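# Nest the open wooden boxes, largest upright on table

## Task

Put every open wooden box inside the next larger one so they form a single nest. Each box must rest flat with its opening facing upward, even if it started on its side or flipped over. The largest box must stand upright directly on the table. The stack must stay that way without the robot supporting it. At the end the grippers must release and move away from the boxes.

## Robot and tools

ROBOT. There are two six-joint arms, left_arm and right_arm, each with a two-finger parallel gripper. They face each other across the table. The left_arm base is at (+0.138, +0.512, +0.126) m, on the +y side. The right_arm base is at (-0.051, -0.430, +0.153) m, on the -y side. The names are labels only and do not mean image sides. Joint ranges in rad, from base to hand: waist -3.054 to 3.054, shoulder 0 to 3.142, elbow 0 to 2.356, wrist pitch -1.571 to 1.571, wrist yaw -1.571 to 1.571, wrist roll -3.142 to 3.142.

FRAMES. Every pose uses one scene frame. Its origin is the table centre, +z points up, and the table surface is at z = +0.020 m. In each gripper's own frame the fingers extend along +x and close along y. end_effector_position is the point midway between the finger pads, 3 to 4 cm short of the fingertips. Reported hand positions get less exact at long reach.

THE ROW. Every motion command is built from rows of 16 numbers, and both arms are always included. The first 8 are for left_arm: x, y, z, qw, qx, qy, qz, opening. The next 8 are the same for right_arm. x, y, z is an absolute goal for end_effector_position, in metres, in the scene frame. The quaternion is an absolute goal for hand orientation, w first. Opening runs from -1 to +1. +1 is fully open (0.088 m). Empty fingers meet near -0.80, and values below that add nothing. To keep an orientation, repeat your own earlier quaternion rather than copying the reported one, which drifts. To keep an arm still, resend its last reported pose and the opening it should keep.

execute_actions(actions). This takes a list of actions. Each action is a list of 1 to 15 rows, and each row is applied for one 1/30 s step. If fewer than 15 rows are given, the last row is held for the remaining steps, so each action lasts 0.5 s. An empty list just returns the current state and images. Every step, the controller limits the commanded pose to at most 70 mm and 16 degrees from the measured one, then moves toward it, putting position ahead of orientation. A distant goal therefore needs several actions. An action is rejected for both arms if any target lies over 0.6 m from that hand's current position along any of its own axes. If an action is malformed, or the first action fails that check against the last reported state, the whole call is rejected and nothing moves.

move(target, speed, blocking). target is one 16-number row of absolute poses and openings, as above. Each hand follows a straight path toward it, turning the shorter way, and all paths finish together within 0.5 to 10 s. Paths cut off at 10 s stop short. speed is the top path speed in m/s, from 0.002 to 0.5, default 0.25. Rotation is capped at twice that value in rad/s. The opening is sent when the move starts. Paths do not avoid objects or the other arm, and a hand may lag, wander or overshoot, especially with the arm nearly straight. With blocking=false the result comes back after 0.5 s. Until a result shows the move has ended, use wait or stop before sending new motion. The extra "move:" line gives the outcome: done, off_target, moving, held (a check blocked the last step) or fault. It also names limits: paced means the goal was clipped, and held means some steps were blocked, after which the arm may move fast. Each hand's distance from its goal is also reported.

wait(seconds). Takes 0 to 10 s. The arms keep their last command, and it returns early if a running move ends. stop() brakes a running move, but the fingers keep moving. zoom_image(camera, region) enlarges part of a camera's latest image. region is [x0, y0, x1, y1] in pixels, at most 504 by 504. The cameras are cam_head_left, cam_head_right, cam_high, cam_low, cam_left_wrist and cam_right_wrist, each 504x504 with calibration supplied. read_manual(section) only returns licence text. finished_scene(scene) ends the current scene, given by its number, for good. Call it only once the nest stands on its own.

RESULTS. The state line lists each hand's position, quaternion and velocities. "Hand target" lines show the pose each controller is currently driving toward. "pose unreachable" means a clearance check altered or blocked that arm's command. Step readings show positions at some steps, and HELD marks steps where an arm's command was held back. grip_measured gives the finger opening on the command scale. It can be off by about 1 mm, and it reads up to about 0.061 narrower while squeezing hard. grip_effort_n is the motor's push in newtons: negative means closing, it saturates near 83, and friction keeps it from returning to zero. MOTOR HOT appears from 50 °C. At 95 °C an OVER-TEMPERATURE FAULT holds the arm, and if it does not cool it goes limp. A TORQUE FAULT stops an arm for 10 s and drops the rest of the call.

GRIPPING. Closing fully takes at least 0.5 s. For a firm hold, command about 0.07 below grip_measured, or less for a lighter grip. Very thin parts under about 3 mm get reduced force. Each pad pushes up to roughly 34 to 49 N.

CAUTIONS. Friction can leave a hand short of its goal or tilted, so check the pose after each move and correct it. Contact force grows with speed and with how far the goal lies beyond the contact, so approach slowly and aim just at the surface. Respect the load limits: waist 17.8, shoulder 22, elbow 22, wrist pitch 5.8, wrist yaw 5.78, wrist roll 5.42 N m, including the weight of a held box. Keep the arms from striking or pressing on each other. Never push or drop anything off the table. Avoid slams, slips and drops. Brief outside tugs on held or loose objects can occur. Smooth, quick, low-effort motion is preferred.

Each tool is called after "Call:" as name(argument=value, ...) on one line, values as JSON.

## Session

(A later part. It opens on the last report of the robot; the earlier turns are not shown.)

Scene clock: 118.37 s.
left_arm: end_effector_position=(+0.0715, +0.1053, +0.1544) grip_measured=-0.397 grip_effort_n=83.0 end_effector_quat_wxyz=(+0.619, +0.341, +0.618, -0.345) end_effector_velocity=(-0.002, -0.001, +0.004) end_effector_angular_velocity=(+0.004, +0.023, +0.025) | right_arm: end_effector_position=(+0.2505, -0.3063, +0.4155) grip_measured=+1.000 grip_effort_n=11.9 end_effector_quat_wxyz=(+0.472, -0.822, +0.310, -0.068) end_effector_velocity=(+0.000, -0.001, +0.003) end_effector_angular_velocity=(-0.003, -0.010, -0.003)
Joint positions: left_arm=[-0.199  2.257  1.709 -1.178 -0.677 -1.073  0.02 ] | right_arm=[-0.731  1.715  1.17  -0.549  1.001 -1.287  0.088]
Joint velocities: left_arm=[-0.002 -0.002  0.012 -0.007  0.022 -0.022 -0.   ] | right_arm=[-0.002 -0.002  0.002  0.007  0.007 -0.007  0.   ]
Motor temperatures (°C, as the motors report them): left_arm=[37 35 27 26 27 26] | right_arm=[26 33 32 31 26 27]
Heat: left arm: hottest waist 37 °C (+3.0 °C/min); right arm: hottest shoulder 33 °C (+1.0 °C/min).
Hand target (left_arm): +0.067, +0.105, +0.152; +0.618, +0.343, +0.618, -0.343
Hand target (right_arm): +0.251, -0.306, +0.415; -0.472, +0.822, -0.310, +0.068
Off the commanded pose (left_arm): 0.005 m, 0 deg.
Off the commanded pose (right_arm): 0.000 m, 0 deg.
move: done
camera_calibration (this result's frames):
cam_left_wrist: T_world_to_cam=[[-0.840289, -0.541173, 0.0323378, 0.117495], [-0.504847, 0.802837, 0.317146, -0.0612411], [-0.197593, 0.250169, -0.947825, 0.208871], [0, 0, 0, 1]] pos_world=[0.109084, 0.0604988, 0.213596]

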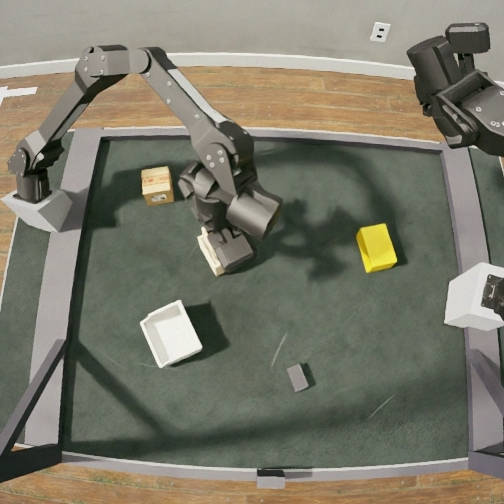

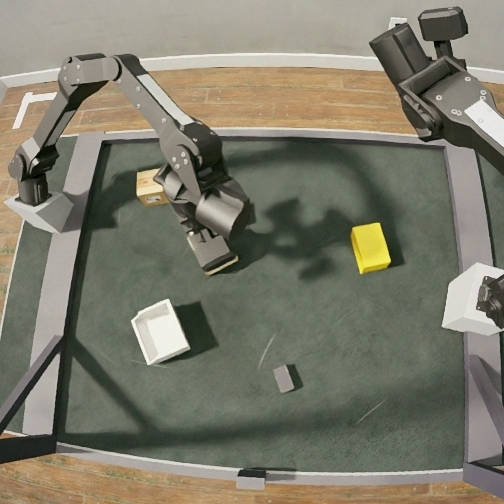

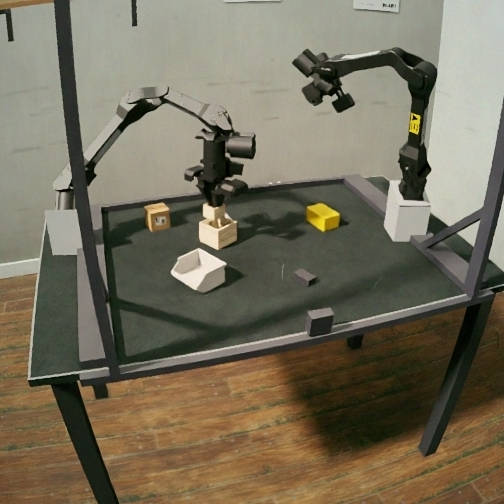

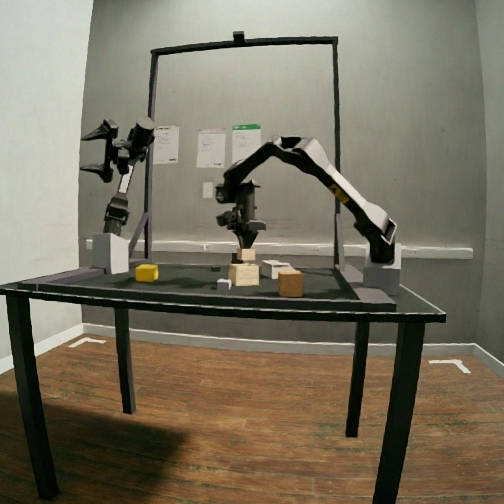

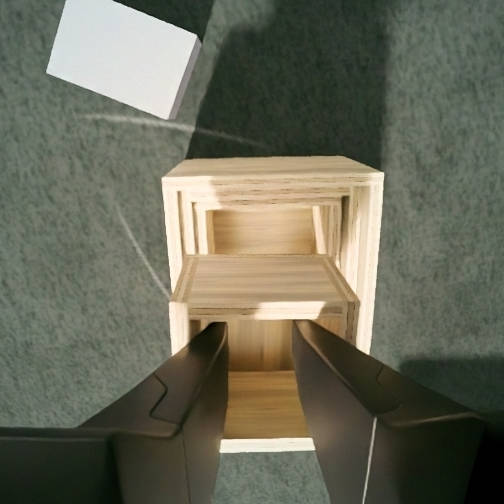

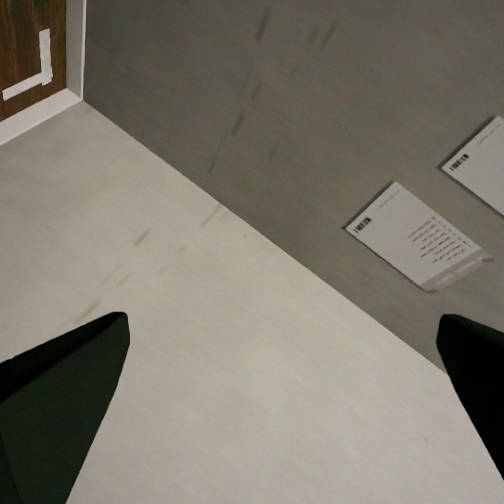

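Call:
move(target=[0.064,0.1065,0.129,0.6184,0.3428,0.6184,-0.3428,-0.3,0.2505,-0.3063,0.4155,0.472,-0.822,0.310,-0.068,1.0], speed=0.02)

Scene clock: 120.03 s.
left_arm: end_effector_position=(+0.0666, +0.1021, +0.1373) grip_measured=-0.397 grip_effort_n=83.0 end_effector_quat_wxyz=(+0.621, +0.330, +0.622, -0.345) end_effector_velocity=(+0.000, -0.003, +0.002) end_effector_angular_velocity=(-0.013, -0.002, -0.001) | right_arm: end_effector_position=(+0.2505, -0.3063, +0.4155) grip_measured=+1.000 grip_effort_n=12.3 end_effector_quat_wxyz=(+0.472, -0.822, +0.310, -0.068) end_effector_velocity=(-0.001, -0.002, -0.006) end_effector_angular_velocity=(-0.019, +0.046, +0.009)
Joint positions: left_arm=[-0.177  2.269  1.668 -1.088 -0.677 -1.05   0.02 ] | right_arm=[-0.731  1.715  1.17  -0.549  1.001 -1.287  0.088]
Joint velocities: left_arm=[-0.002 -0.002  0.002  0.007 -0.007  0.007  0.   ] | right_arm=[-0.002 -0.002 -0.007 -0.022 -0.022 -0.022  0.   ]
Motor temperatures (°C, as the motors report them): left_arm=[37 35 27 26 27 26] | right_arm=[26 33 32 31 26 27]
Heat: left arm: hottest waist 37 °C (+3.0 °C/min); right arm: hottest shoulder 33 °C (+1.0 °C/min).
Hand target (left_arm): +0.064, +0.106, +0.129; +0.618, +0.343, +0.619, -0.343
Hand target (right_arm): +0.251, -0.306, +0.415; -0.472, +0.822, -0.310, +0.068
Off the commanded pose (left_arm): 0.010 m, 2 deg.
Off the commanded pose (right_arm): 0.000 m, 0 deg.
move: off_target (left_arm)
camera_calibration (this result's frames):
cam_left_wrist: T_world_to_cam=[[-0.830428, -0.555116, 0.0472727, 0.110945], [-0.51551, 0.797805, 0.312661, -0.0539023], [-0.211278, 0.235273, -0.948688, 0.194998], [0, 0, 0, 1]] pos_world=[0.105543, 0.058713, 0.196601]

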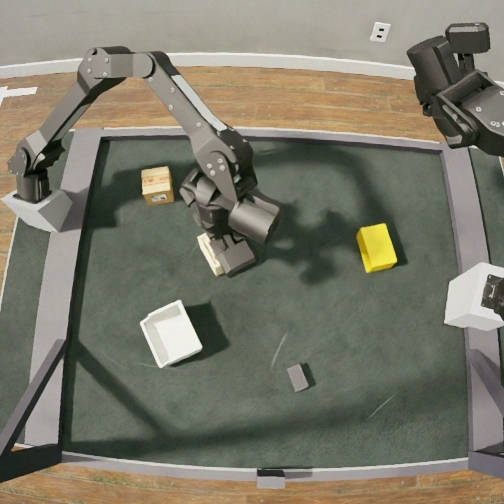

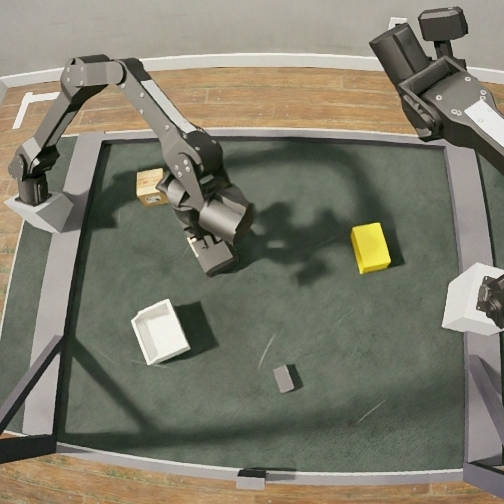

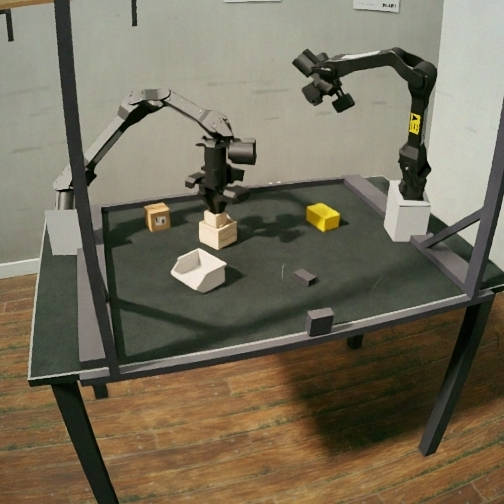

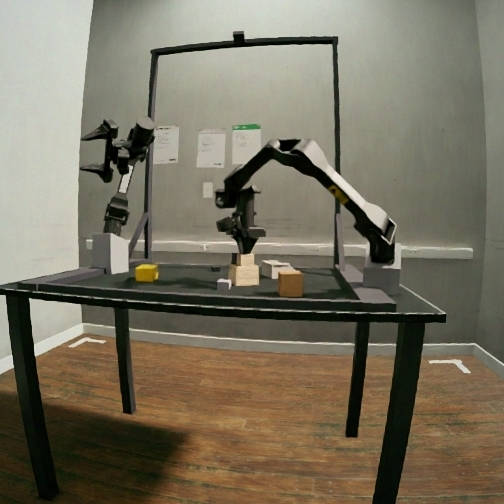

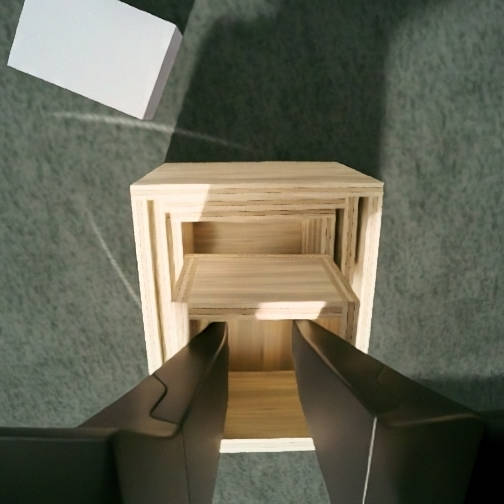

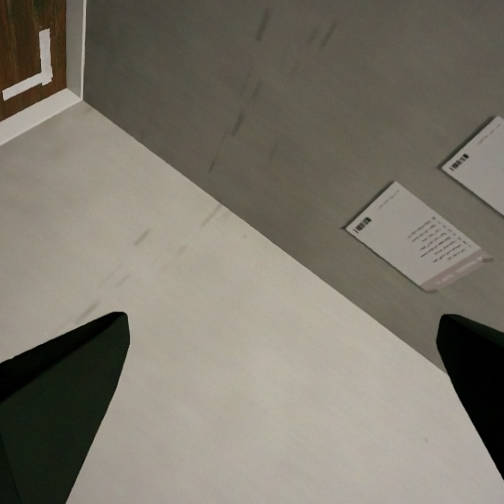

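Call:
zoom_image(camera="cam_left_wrist", region=[120,150,400,330])

Region (120, 150, 400, 330) of cam_left_wrist's 504x504 image, scaled by 1.800, with more detail than that image has; it fills the top 324 rows of this view, and the rest is white.

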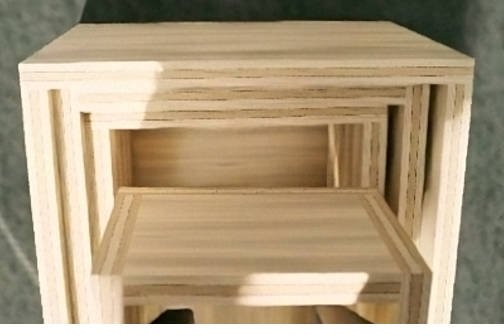

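Call:
move(target=[0.0705,0.1015,0.132,0.6184,0.3428,0.6184,-0.3428,-0.3,0.2505,-0.3063,0.4155,0.472,-0.822,0.310,-0.068,1.0], speed=0.01)

Call:
zoom_image(camera="cam_left_wrist", region=[120,150,400,330])

Scene clock: 123.50 s.
left_arm: end_effector_position=(+0.0711, +0.1027, +0.1351) grip_measured=-0.397 grip_effort_n=83.0 end_effector_quat_wxyz=(+0.619, +0.338, +0.620, -0.343) end_effector_velocity=(+0.002, +0.001, +0.002) end_effector_angular_velocity=(-0.003, -0.007, +0.019) | right_arm: end_effector_position=(+0.2505, -0.3063, +0.4155) grip_measured=+1.000 grip_effort_n=11.9 end_effector_quat_wxyz=(+0.472, -0.822, +0.310, -0.068) end_effector_velocity=(+0.001, +0.000, -0.002) end_effector_angular_velocity=(+0.000, +0.006, +0.004)
Joint positions: left_arm=[-0.167  2.269  1.671 -1.1   -0.678 -1.037  0.02 ] | right_arm=[-0.731  1.715  1.17  -0.549  1.001 -1.287  0.088]
Joint velocities: left_arm=[-0.002 -0.007 -0.002 -0.007 -0.007 -0.022 -0.   ] | right_arm=[-0.002  0.002 -0.002  0.007 -0.007 -0.007  0.   ]
Motor temperatures (°C, as the motors report them): left_arm=[37 35 27 26 27 26] | right_arm=[26 33 32 31 26 27]
Heat: left arm: hottest waist 37 °C (+3.0 °C/min); right arm: hottest shoulder 33 °C (+1.0 °C/min).
Hand target (left_arm): +0.071, +0.102, +0.132; +0.619, +0.343, +0.618, -0.343
Hand target (right_arm): +0.251, -0.306, +0.415; -0.472, +0.822, -0.310, +0.068
Off the commanded pose (left_arm): 0.003 m, 1 deg.
Off the commanded pose (right_arm): 0.000 m, 0 deg.
move: done
camera_calibration (this result's frames):
cam_left_wrist: T_world_to_cam=[[-0.837083, -0.545946, 0.0351526, 0.116292], [-0.508163, 0.799736, 0.319675, -0.0530478], [-0.202638, 0.249732, -0.946875, 0.191423], [0, 0, 0, 1]] pos_world=[0.109179, 0.0581093, 0.194124]

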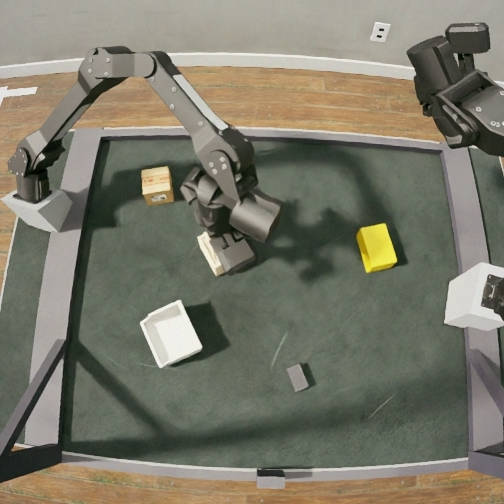

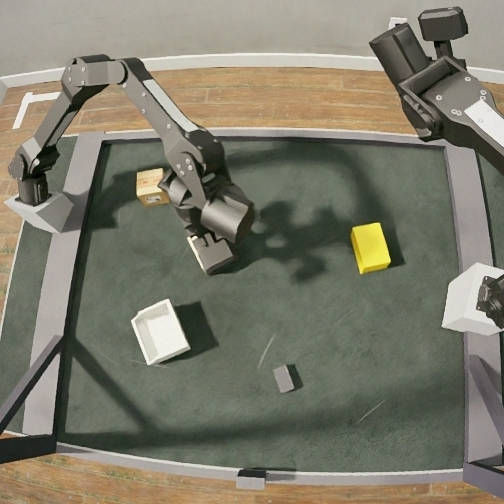

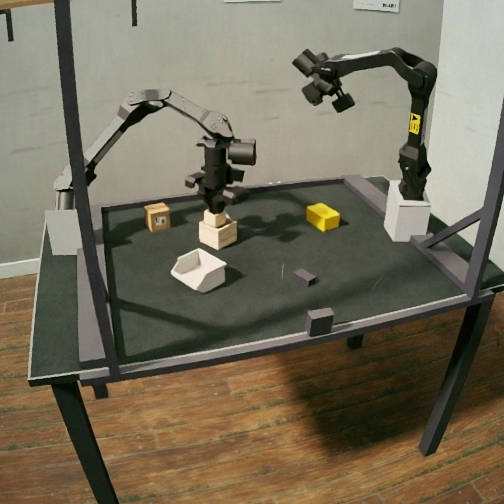

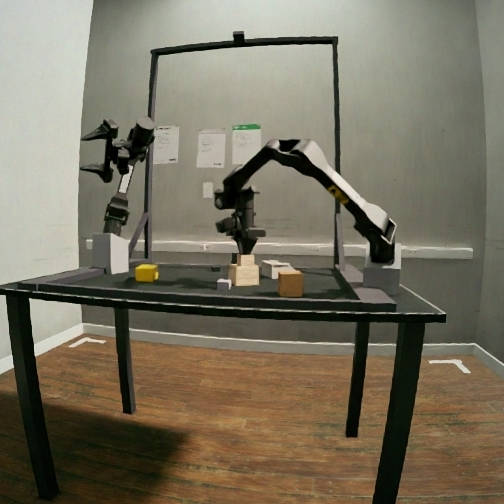

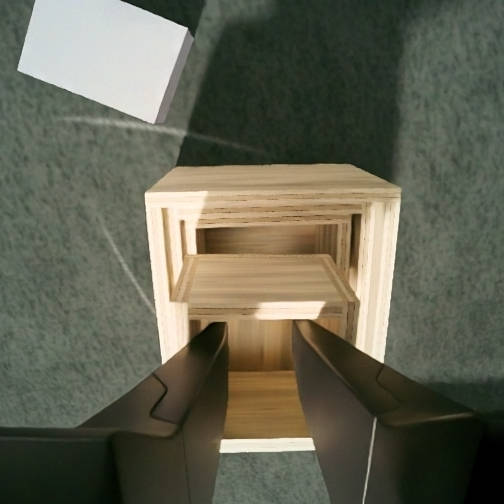

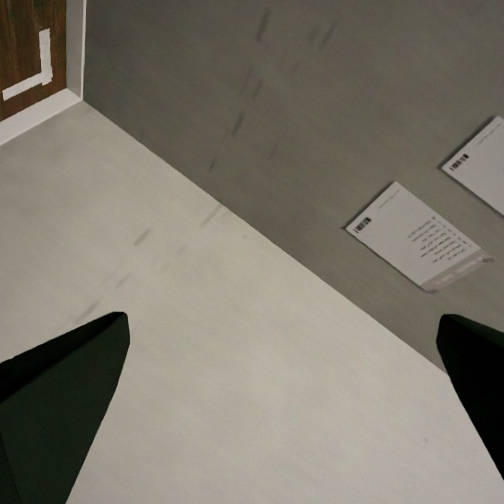

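Region (120, 150, 400, 330) of cam_left_wrist's 504x504 image, scaled by 1.800, with more detail than that image has; it fills the top 324 rows of this view, and the rest is white.

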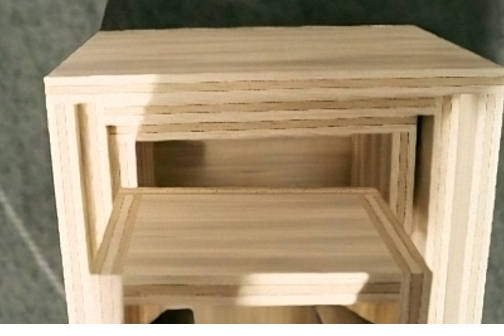

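Call:
move(target=[0.0720,0.0955,0.133,0.6184,0.3428,0.6184,-0.3428,-0.3,0.2505,-0.3063,0.4155,0.472,-0.822,0.310,-0.068,1.0], speed=0.01)

Call:
zoom_image(camera="cam_left_wrist", region=[120,150,400,330])

Scene clock: 124.67 s.
left_arm: end_effector_position=(+0.0736, +0.0964, +0.1374) grip_measured=-0.397 grip_effort_n=83.0 end_effector_quat_wxyz=(+0.619, +0.337, +0.620, -0.344) end_effector_velocity=(+0.001, +0.002, +0.003) end_effector_angular_velocity=(+0.010, +0.003, +0.012) | right_arm: end_effector_position=(+0.2505, -0.3063, +0.4155) grip_measured=+1.000 grip_effort_n=12.3 end_effector_quat_wxyz=(+0.472, -0.822, +0.310, -0.068) end_effector_velocity=(+0.000, -0.001, -0.003) end_effector_angular_velocity=(-0.008, +0.018, +0.001)
Joint positions: left_arm=[-0.161  2.278  1.706 -1.117 -0.678 -1.029  0.02 ] | right_arm=[-0.731  1.715  1.17  -0.549  1.001 -1.287  0.088]
Joint velocities: left_arm=[-0.002 -0.002  0.007 -0.022  0.007 -0.022 -0.   ] | right_arm=[-0.002  0.002 -0.002 -0.007 -0.007 -0.007  0.   ]
Motor temperatures (°C, as the motors report them): left_arm=[37 35 27 25 27 26] | right_arm=[26 33 32 31 26 27]
Heat: left arm: hottest waist 37 °C (+3.0 °C/min); right arm: hottest shoulder 33 °C (+1.0 °C/min).
Hand target (left_arm): +0.072, +0.096, +0.133; +0.618, +0.343, +0.618, -0.343
Hand target (right_arm): +0.251, -0.306, +0.415; -0.472, +0.822, -0.310, +0.068
Off the commanded pose (left_arm): 0.005 m, 1 deg.
Off the commanded pose (right_arm): 0.000 m, 0 deg.
move: done
camera_calibration (this result's frames):
cam_left_wrist: T_world_to_cam=[[-0.83603, -0.547381, 0.0377762, 0.114521], [-0.509193, 0.799666, 0.318209, -0.047137], [-0.20439, 0.246797, -0.947268, 0.196107], [0, 0, 0, 1]] pos_world=[0.111824, 0.0519822, 0.196439]

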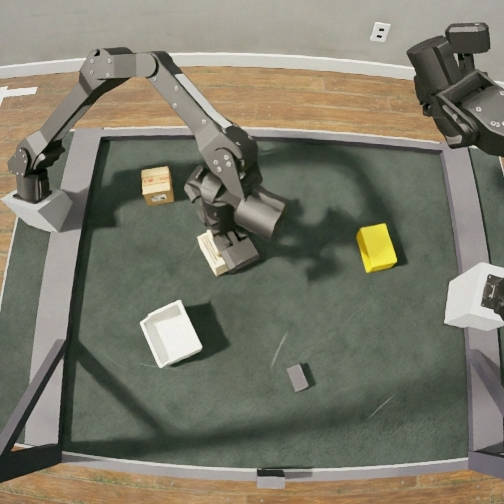

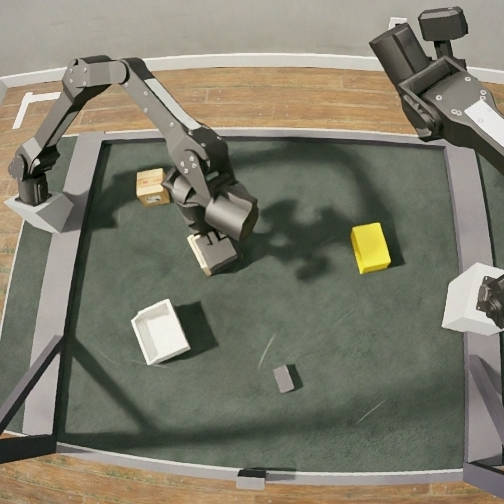

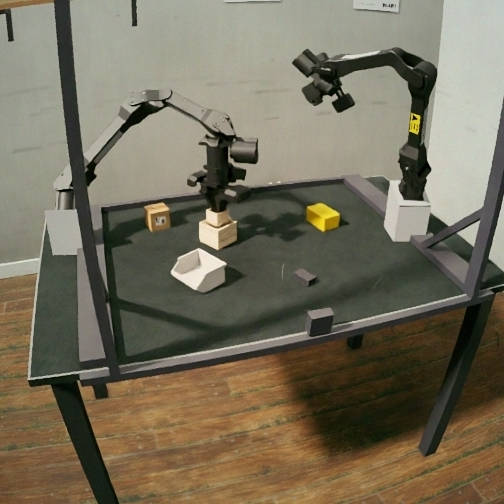

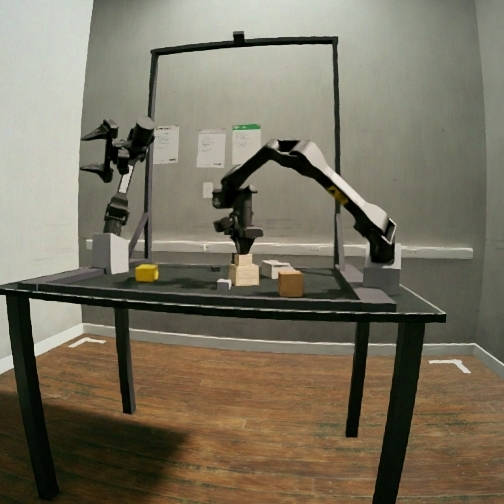

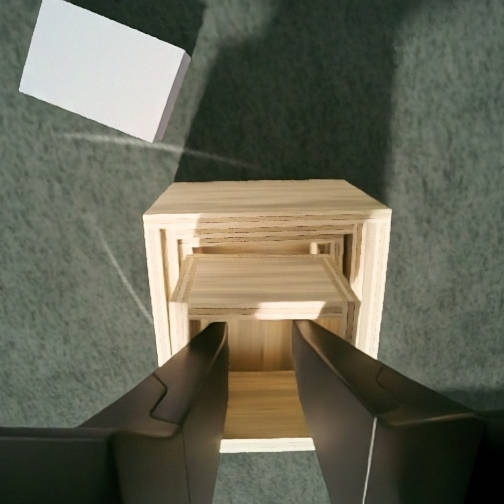

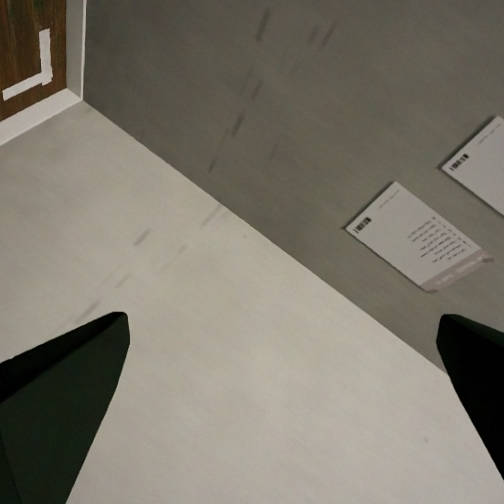

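Region (120, 150, 400, 330) of cam_left_wrist's 504x504 image, scaled by 1.800, with more detail than that image has; it fills the top 324 rows of this view, and the rest is white.

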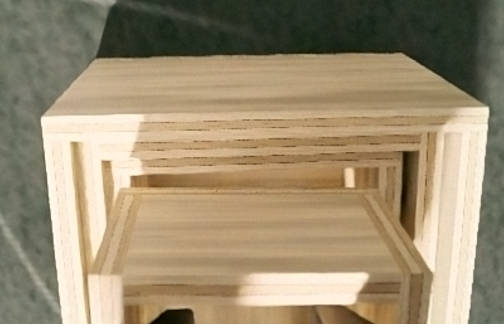

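Call:
zoom_image(camera="cam_left_wrist", region=[140,200,230,290])

Call:
zoom_image(camera="cam_left_wrist", region=[295,200,385,290])

Region (140, 200, 230, 290) of cam_left_wrist's 504x504 image, scaled by 5.600, with more detail than that image has.

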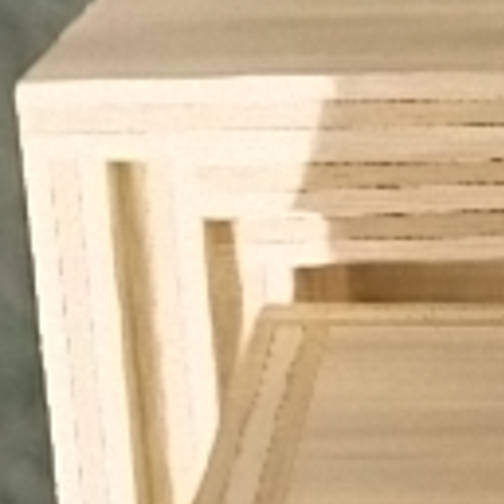

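Region (295, 200, 385, 290) of cam_left_wrist's 504x504 image, scaled by 5.600, with more detail than that image has.

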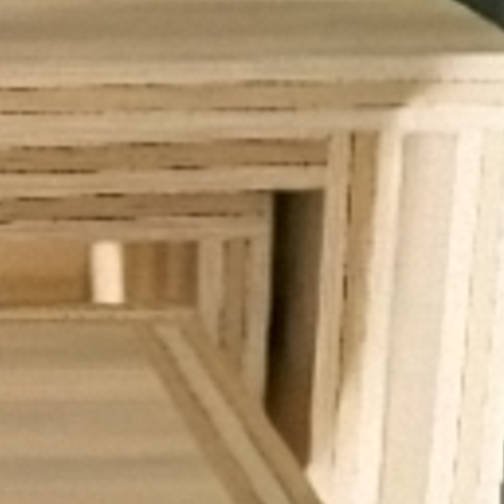

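Call:
move(target=[0.0703,0.0958,0.131,0.6258,0.3292,0.6258,-0.3292,-0.3,0.2505,-0.3063,0.4155,0.472,-0.822,0.310,-0.068,1.0], speed=0.01)

Call:
zoom_image(camera="cam_left_wrist", region=[140,200,230,290])

Call:
zoom_image(camera="cam_left_wrist", region=[295,200,385,290])

Scene clock: 127.53 s.
left_arm: end_effector_position=(+0.0723, +0.0963, +0.1359) grip_measured=-0.397 grip_effort_n=83.0 end_effector_quat_wxyz=(+0.625, +0.327, +0.626, -0.333) end_effector_velocity=(+0.002, +0.004, +0.001) end_effector_angular_velocity=(+0.010, -0.014, -0.008) | right_arm: end_effector_position=(+0.2505, -0.3063, +0.4155) grip_measured=+1.000 grip_effort_n=11.9 end_effector_quat_wxyz=(+0.472, -0.822, +0.310, -0.068) end_effector_velocity=(-0.003, -0.004, -0.003) end_effector_angular_velocity=(-0.023, +0.022, -0.012)
Joint positions: left_arm=[-0.161  2.284  1.707 -1.115 -0.678 -1.062  0.02 ] | right_arm=[-0.731  1.715  1.17  -0.549  1.001 -1.287  0.088]
Joint velocities: left_arm=[-0.002 -0.002 -0.002 -0.022 -0.007 -0.007 -0.   ] | right_arm=[-0.002 -0.002 -0.007 -0.022  0.007 -0.007  0.   ]
Motor temperatures (°C, as the motors report them): left_arm=[38 35 27 25 27 26] | right_arm=[26 33 32 31 26 27]
Heat: left arm: hottest waist 38 °C (+4.0 °C/min); right arm: hottest shoulder 33 °C (+1.0 °C/min).
Hand target (left_arm): +0.070, +0.096, +0.131; +0.626, +0.329, +0.626, -0.329
Hand target (right_arm): +0.251, -0.306, +0.415; -0.472, +0.822, -0.310, +0.068
Off the commanded pose (left_arm): 0.005 m, 1 deg.
Off the commanded pose (right_arm): 0.000 m, 0 deg.
move: done
camera_calibration (this result's frames):
cam_left_wrist: T_world_to_cam=[[-0.817892, -0.574208, 0.0365771, 0.114911], [-0.534932, 0.782282, 0.319191, -0.0439217], [-0.211895, 0.241498, -0.946984, 0.19553], [0, 0, 0, 1]] pos_world=[0.111922, 0.0531221, 0.19498]

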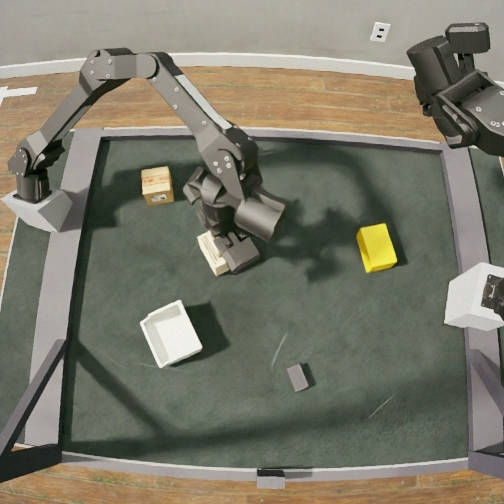

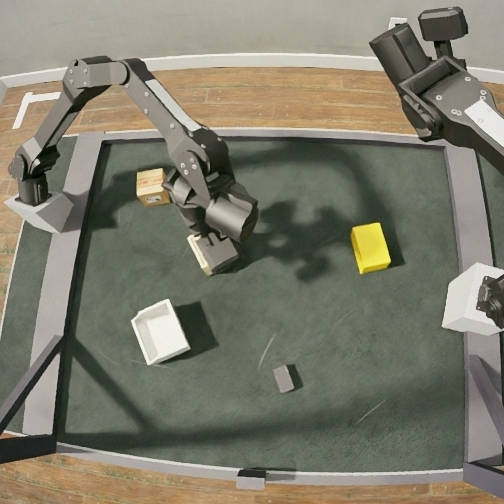

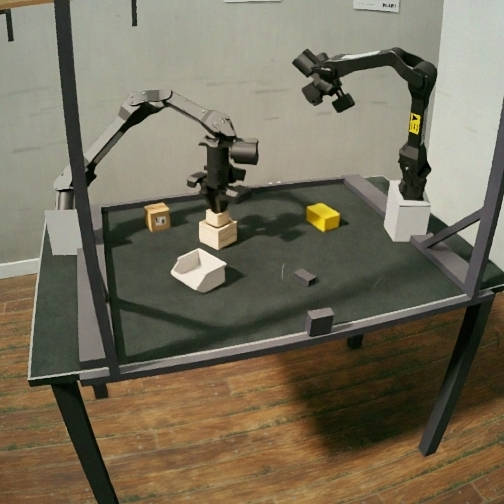

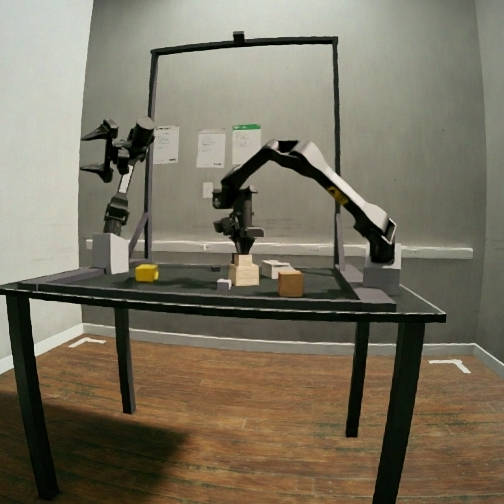

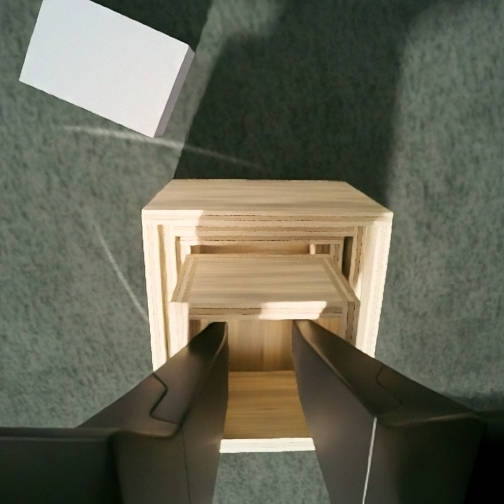

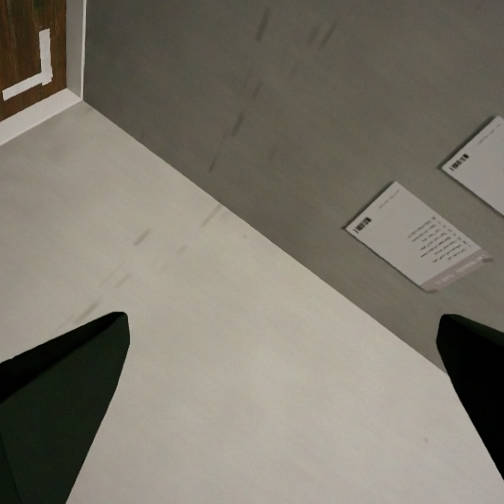

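Region (140, 200, 230, 290) of cam_left_wrist's 504x504 image, scaled by 5.600, with more detail than that image has.

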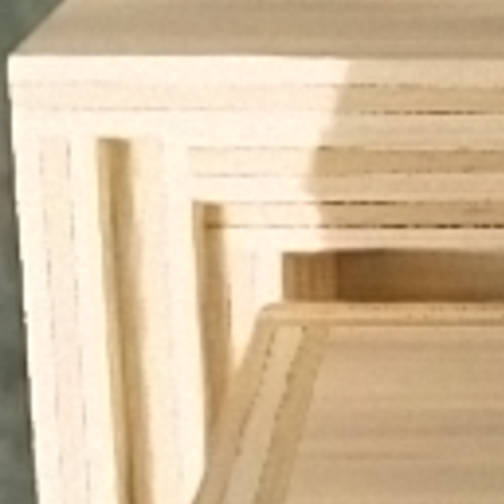

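Region (295, 200, 385, 290) of cam_left_wrist's 504x504 image, scaled by 5.600, with more detail than that image has.

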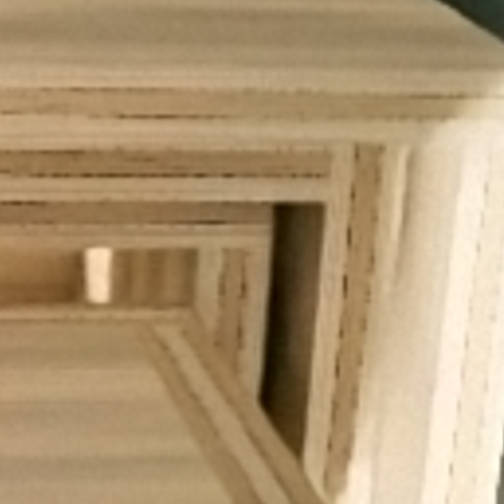

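Call:
move(target=[0.0688,0.0962,0.128,0.6258,0.3292,0.6258,-0.3292,-0.3,0.2505,-0.3063,0.4155,0.472,-0.822,0.310,-0.068,1.0], speed=0.006)

Call:
zoom_image(camera="cam_left_wrist", region=[140,200,230,290])

Call:
zoom_image(camera="cam_left_wrist", region=[295,200,385,290])

Scene clock: 129.40 s.
left_arm: end_effector_position=(+0.0709, +0.0947, +0.1346) grip_measured=-0.397 grip_effort_n=83.0 end_effector_quat_wxyz=(+0.626, +0.323, +0.627, -0.334) end_effector_velocity=(+0.004, -0.000, +0.002) end_effector_angular_velocity=(-0.010, -0.020, -0.010) | right_arm: end_effector_position=(+0.2505, -0.3063, +0.4155) grip_measured=+1.000 grip_effort_n=12.3 end_effector_quat_wxyz=(+0.472, -0.822, +0.310, -0.068) end_effector_velocity=(-0.000, -0.003, -0.001) end_effector_angular_velocity=(+0.008, +0.005, -0.005)
Joint positions: left_arm=[-0.16   2.287  1.707 -1.103 -0.678 -1.062  0.02 ] | right_arm=[-0.731  1.715  1.17  -0.549  1.001 -1.287  0.088]
Joint velocities: left_arm=[-0.002 -0.007 -0.002 -0.007 -0.022  0.007 -0.   ] | right_arm=[-0.007 -0.002 -0.002 -0.007 -0.007  0.007  0.   ]
Motor temperatures (°C, as the motors report them): left_arm=[38 35 27 25 27 26] | right_arm=[26 33 32 31 26 27]
Heat: left arm: hottest waist 38 °C (+4.1 °C/min); right arm: hottest shoulder 33 °C (+1.0 °C/min).
Hand target (left_arm): +0.069, +0.096, +0.128; +0.626, +0.329, +0.626, -0.329
Hand target (right_arm): +0.251, -0.306, +0.415; -0.472, +0.822, -0.310, +0.068
Off the commanded pose (left_arm): 0.007 m, 1 deg.
Off the commanded pose (right_arm): 0.000 m, 0 deg.
move: done
camera_calibration (this result's frames):
cam_left_wrist: T_world_to_cam=[[-0.814087, -0.579219, 0.0420437, 0.112358], [-0.539013, 0.780554, 0.316545, -0.0421295], [-0.216166, 0.235033, -0.947645, 0.195378], [0, 0, 0, 1]] pos_world=[0.110995, 0.0520439, 0.193761]

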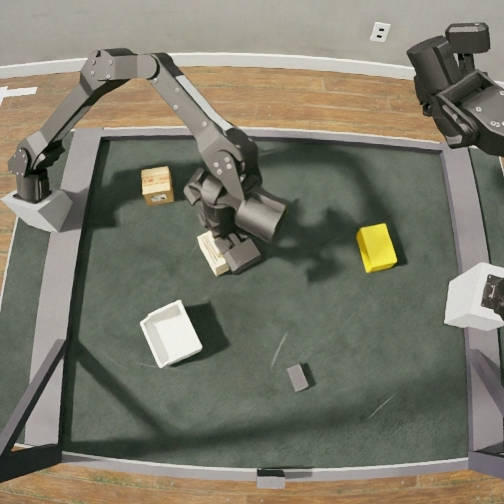

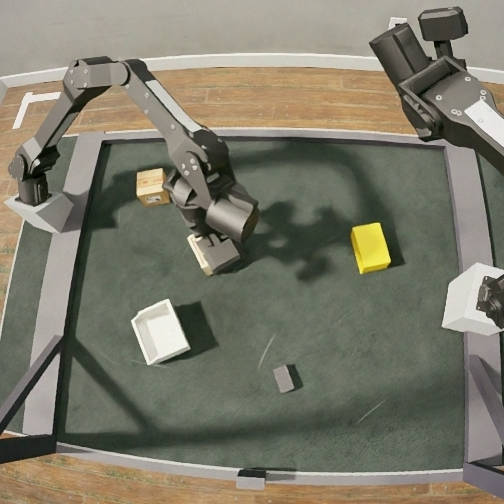

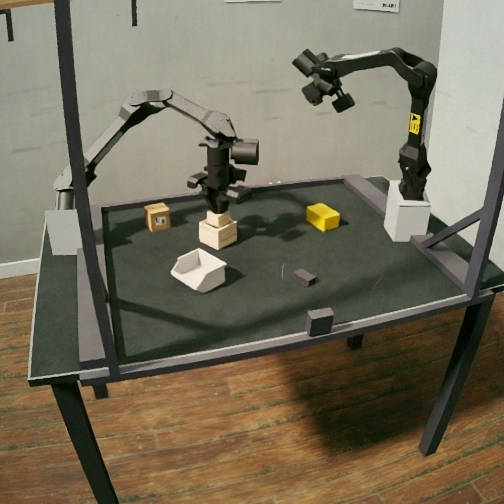

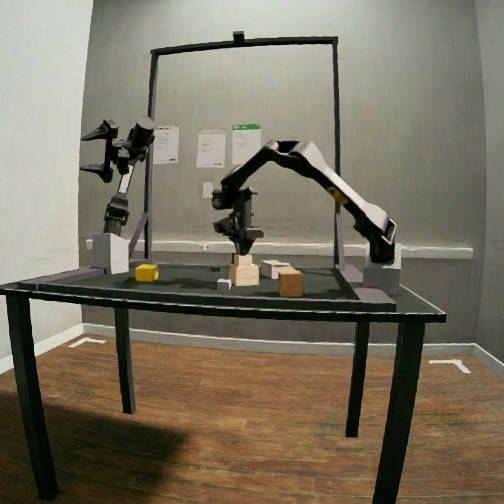

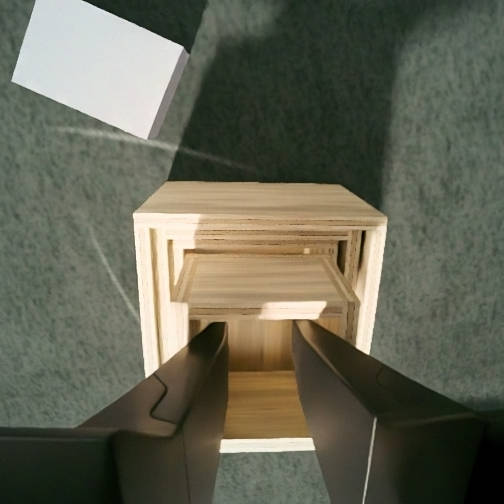

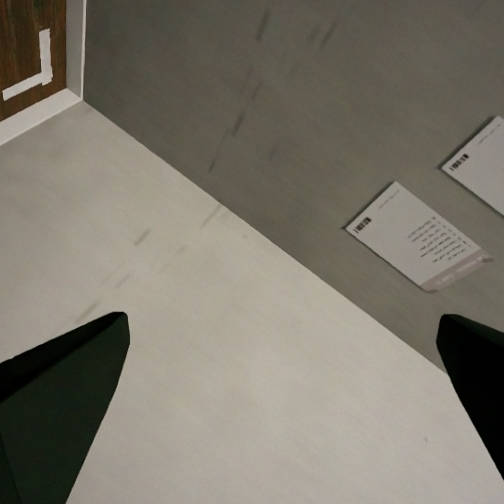

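Region (140, 200, 230, 290) of cam_left_wrist's 504x504 image, scaled by 5.600, with more detail than that image has.

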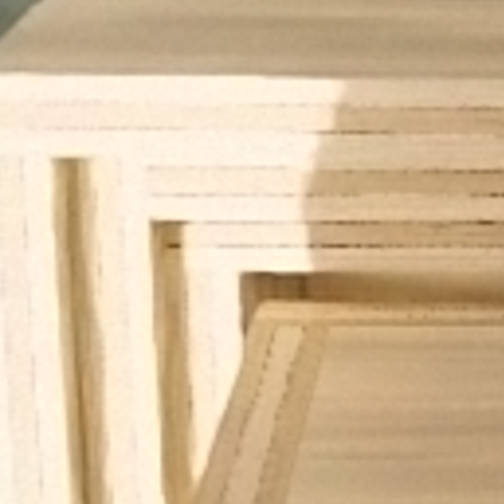

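Region (295, 200, 385, 290) of cam_left_wrist's 504x504 image, scaled by 5.600, with more detail than that image has.

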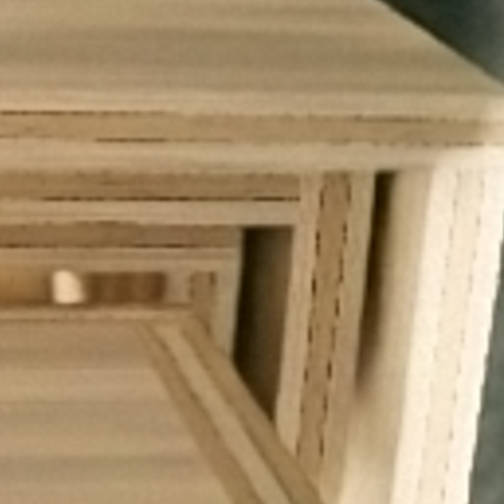

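Call:
move(target=[0.0692,0.0984,0.128,0.6258,0.3292,0.6258,-0.3292,-0.3,0.2505,-0.3063,0.4155,0.472,-0.822,0.310,-0.068,1.0], speed=0.006)

Call:
zoom_image(camera="cam_left_wrist", region=[140,200,230,290])

Call:
zoom_image(camera="cam_left_wrist", region=[295,200,385,290])

Scene clock: 131.10 s.
left_arm: end_effector_position=(+0.0704, +0.0948, +0.1340) grip_measured=-0.397 grip_effort_n=83.0 end_effector_quat_wxyz=(+0.626, +0.322, +0.627, -0.334) end_effector_velocity=(+0.002, +0.001, +0.002) end_effector_angular_velocity=(-0.003, -0.007, +0.004) | right_arm: end_effector_position=(+0.2505, -0.3063, +0.4155) grip_measured=+1.000 grip_effort_n=11.9 end_effector_quat_wxyz=(+0.472, -0.822, +0.310, -0.068) end_effector_velocity=(+0.001, +0.003, -0.004) end_effector_angular_velocity=(-0.005, +0.023, +0.021)
Joint positions: left_arm=[-0.16   2.287  1.704 -1.098 -0.678 -1.062  0.02 ] | right_arm=[-0.731  1.715  1.17  -0.549  1.001 -1.287  0.088]
Joint velocities: left_arm=[-0.002 -0.007 -0.002 -0.007 -0.007 -0.007 -0.   ] | right_arm=[ 0.002  0.002 -0.002  0.007 -0.022 -0.022  0.   ]
Motor temperatures (°C, as the motors report them): left_arm=[38 35 27 25 27 26] | right_arm=[26 33 32 31 26 27]
Heat: left arm: hottest waist 38 °C (+4.0 °C/min); right arm: hottest shoulder 33 °C (+1.0 °C/min).
Hand target (left_arm): +0.069, +0.098, +0.128; +0.626, +0.329, +0.626, -0.329
Hand target (right_arm): +0.251, -0.306, +0.415; -0.472, +0.822, -0.310, +0.068
Off the commanded pose (left_arm): 0.007 m, 1 deg.
Off the commanded pose (right_arm): 0.000 m, 0 deg.
move: done
camera_calibration (this result's frames):
cam_left_wrist: T_world_to_cam=[[-0.813508, -0.579955, 0.0430933, 0.111939], [-0.539592, 0.780371, 0.316008, -0.0421879], [-0.216899, 0.233822, -0.947777, 0.194796], [0, 0, 0, 1]] pos_world=[0.11055, 0.0522942, 0.193131]

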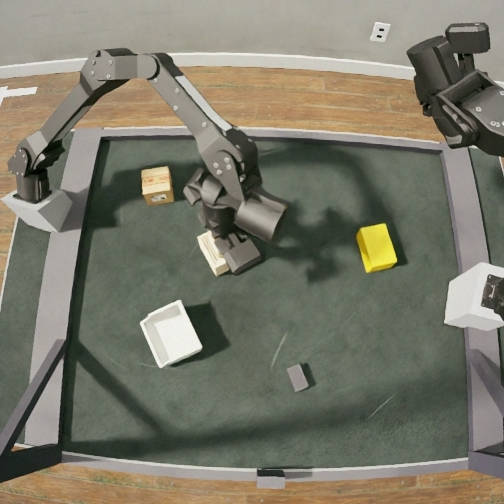

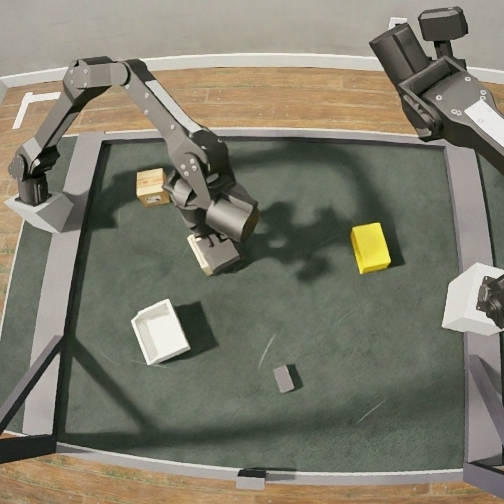

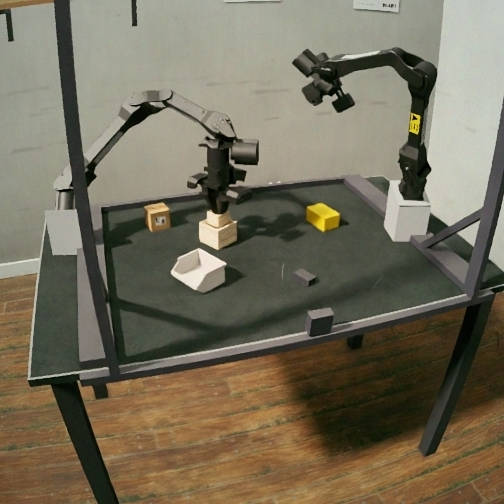

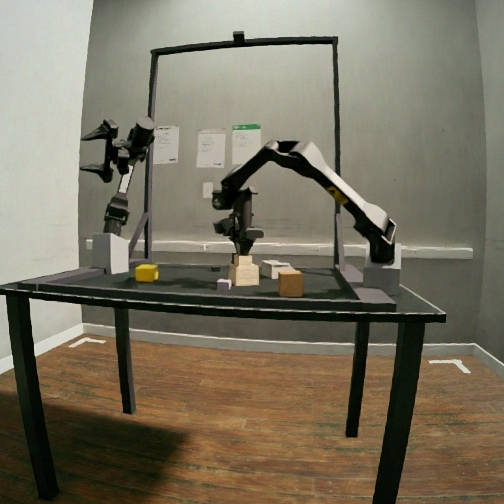

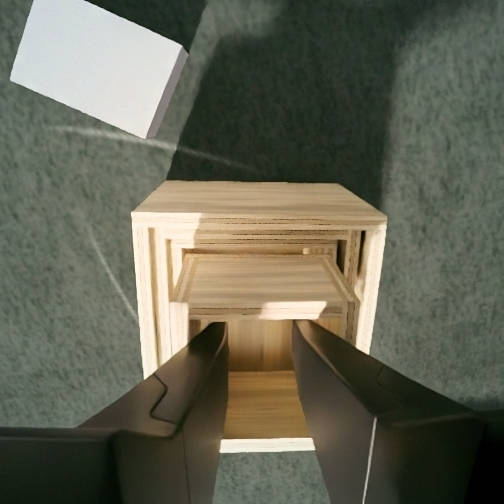

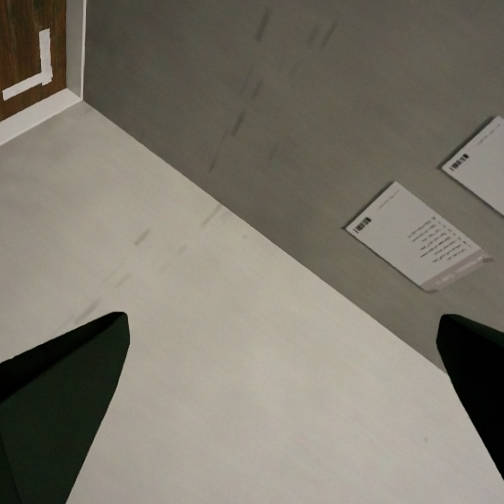

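Region (140, 200, 230, 290) of cam_left_wrist's 504x504 image, scaled by 5.600, with more detail than that image has.

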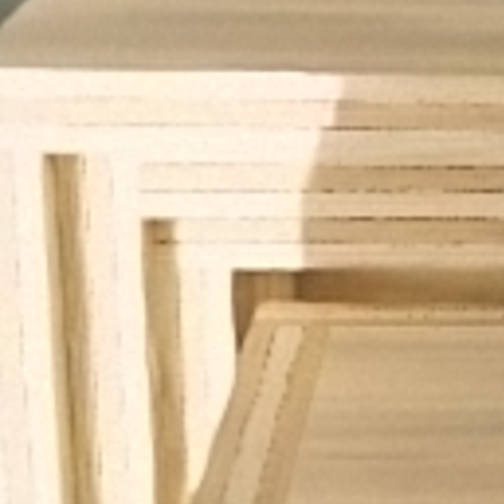

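Region (295, 200, 385, 290) of cam_left_wrist's 504x504 image, scaled by 5.600, with more detail than that image has.

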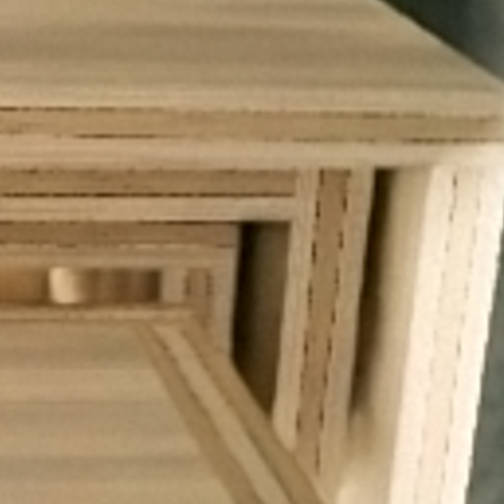

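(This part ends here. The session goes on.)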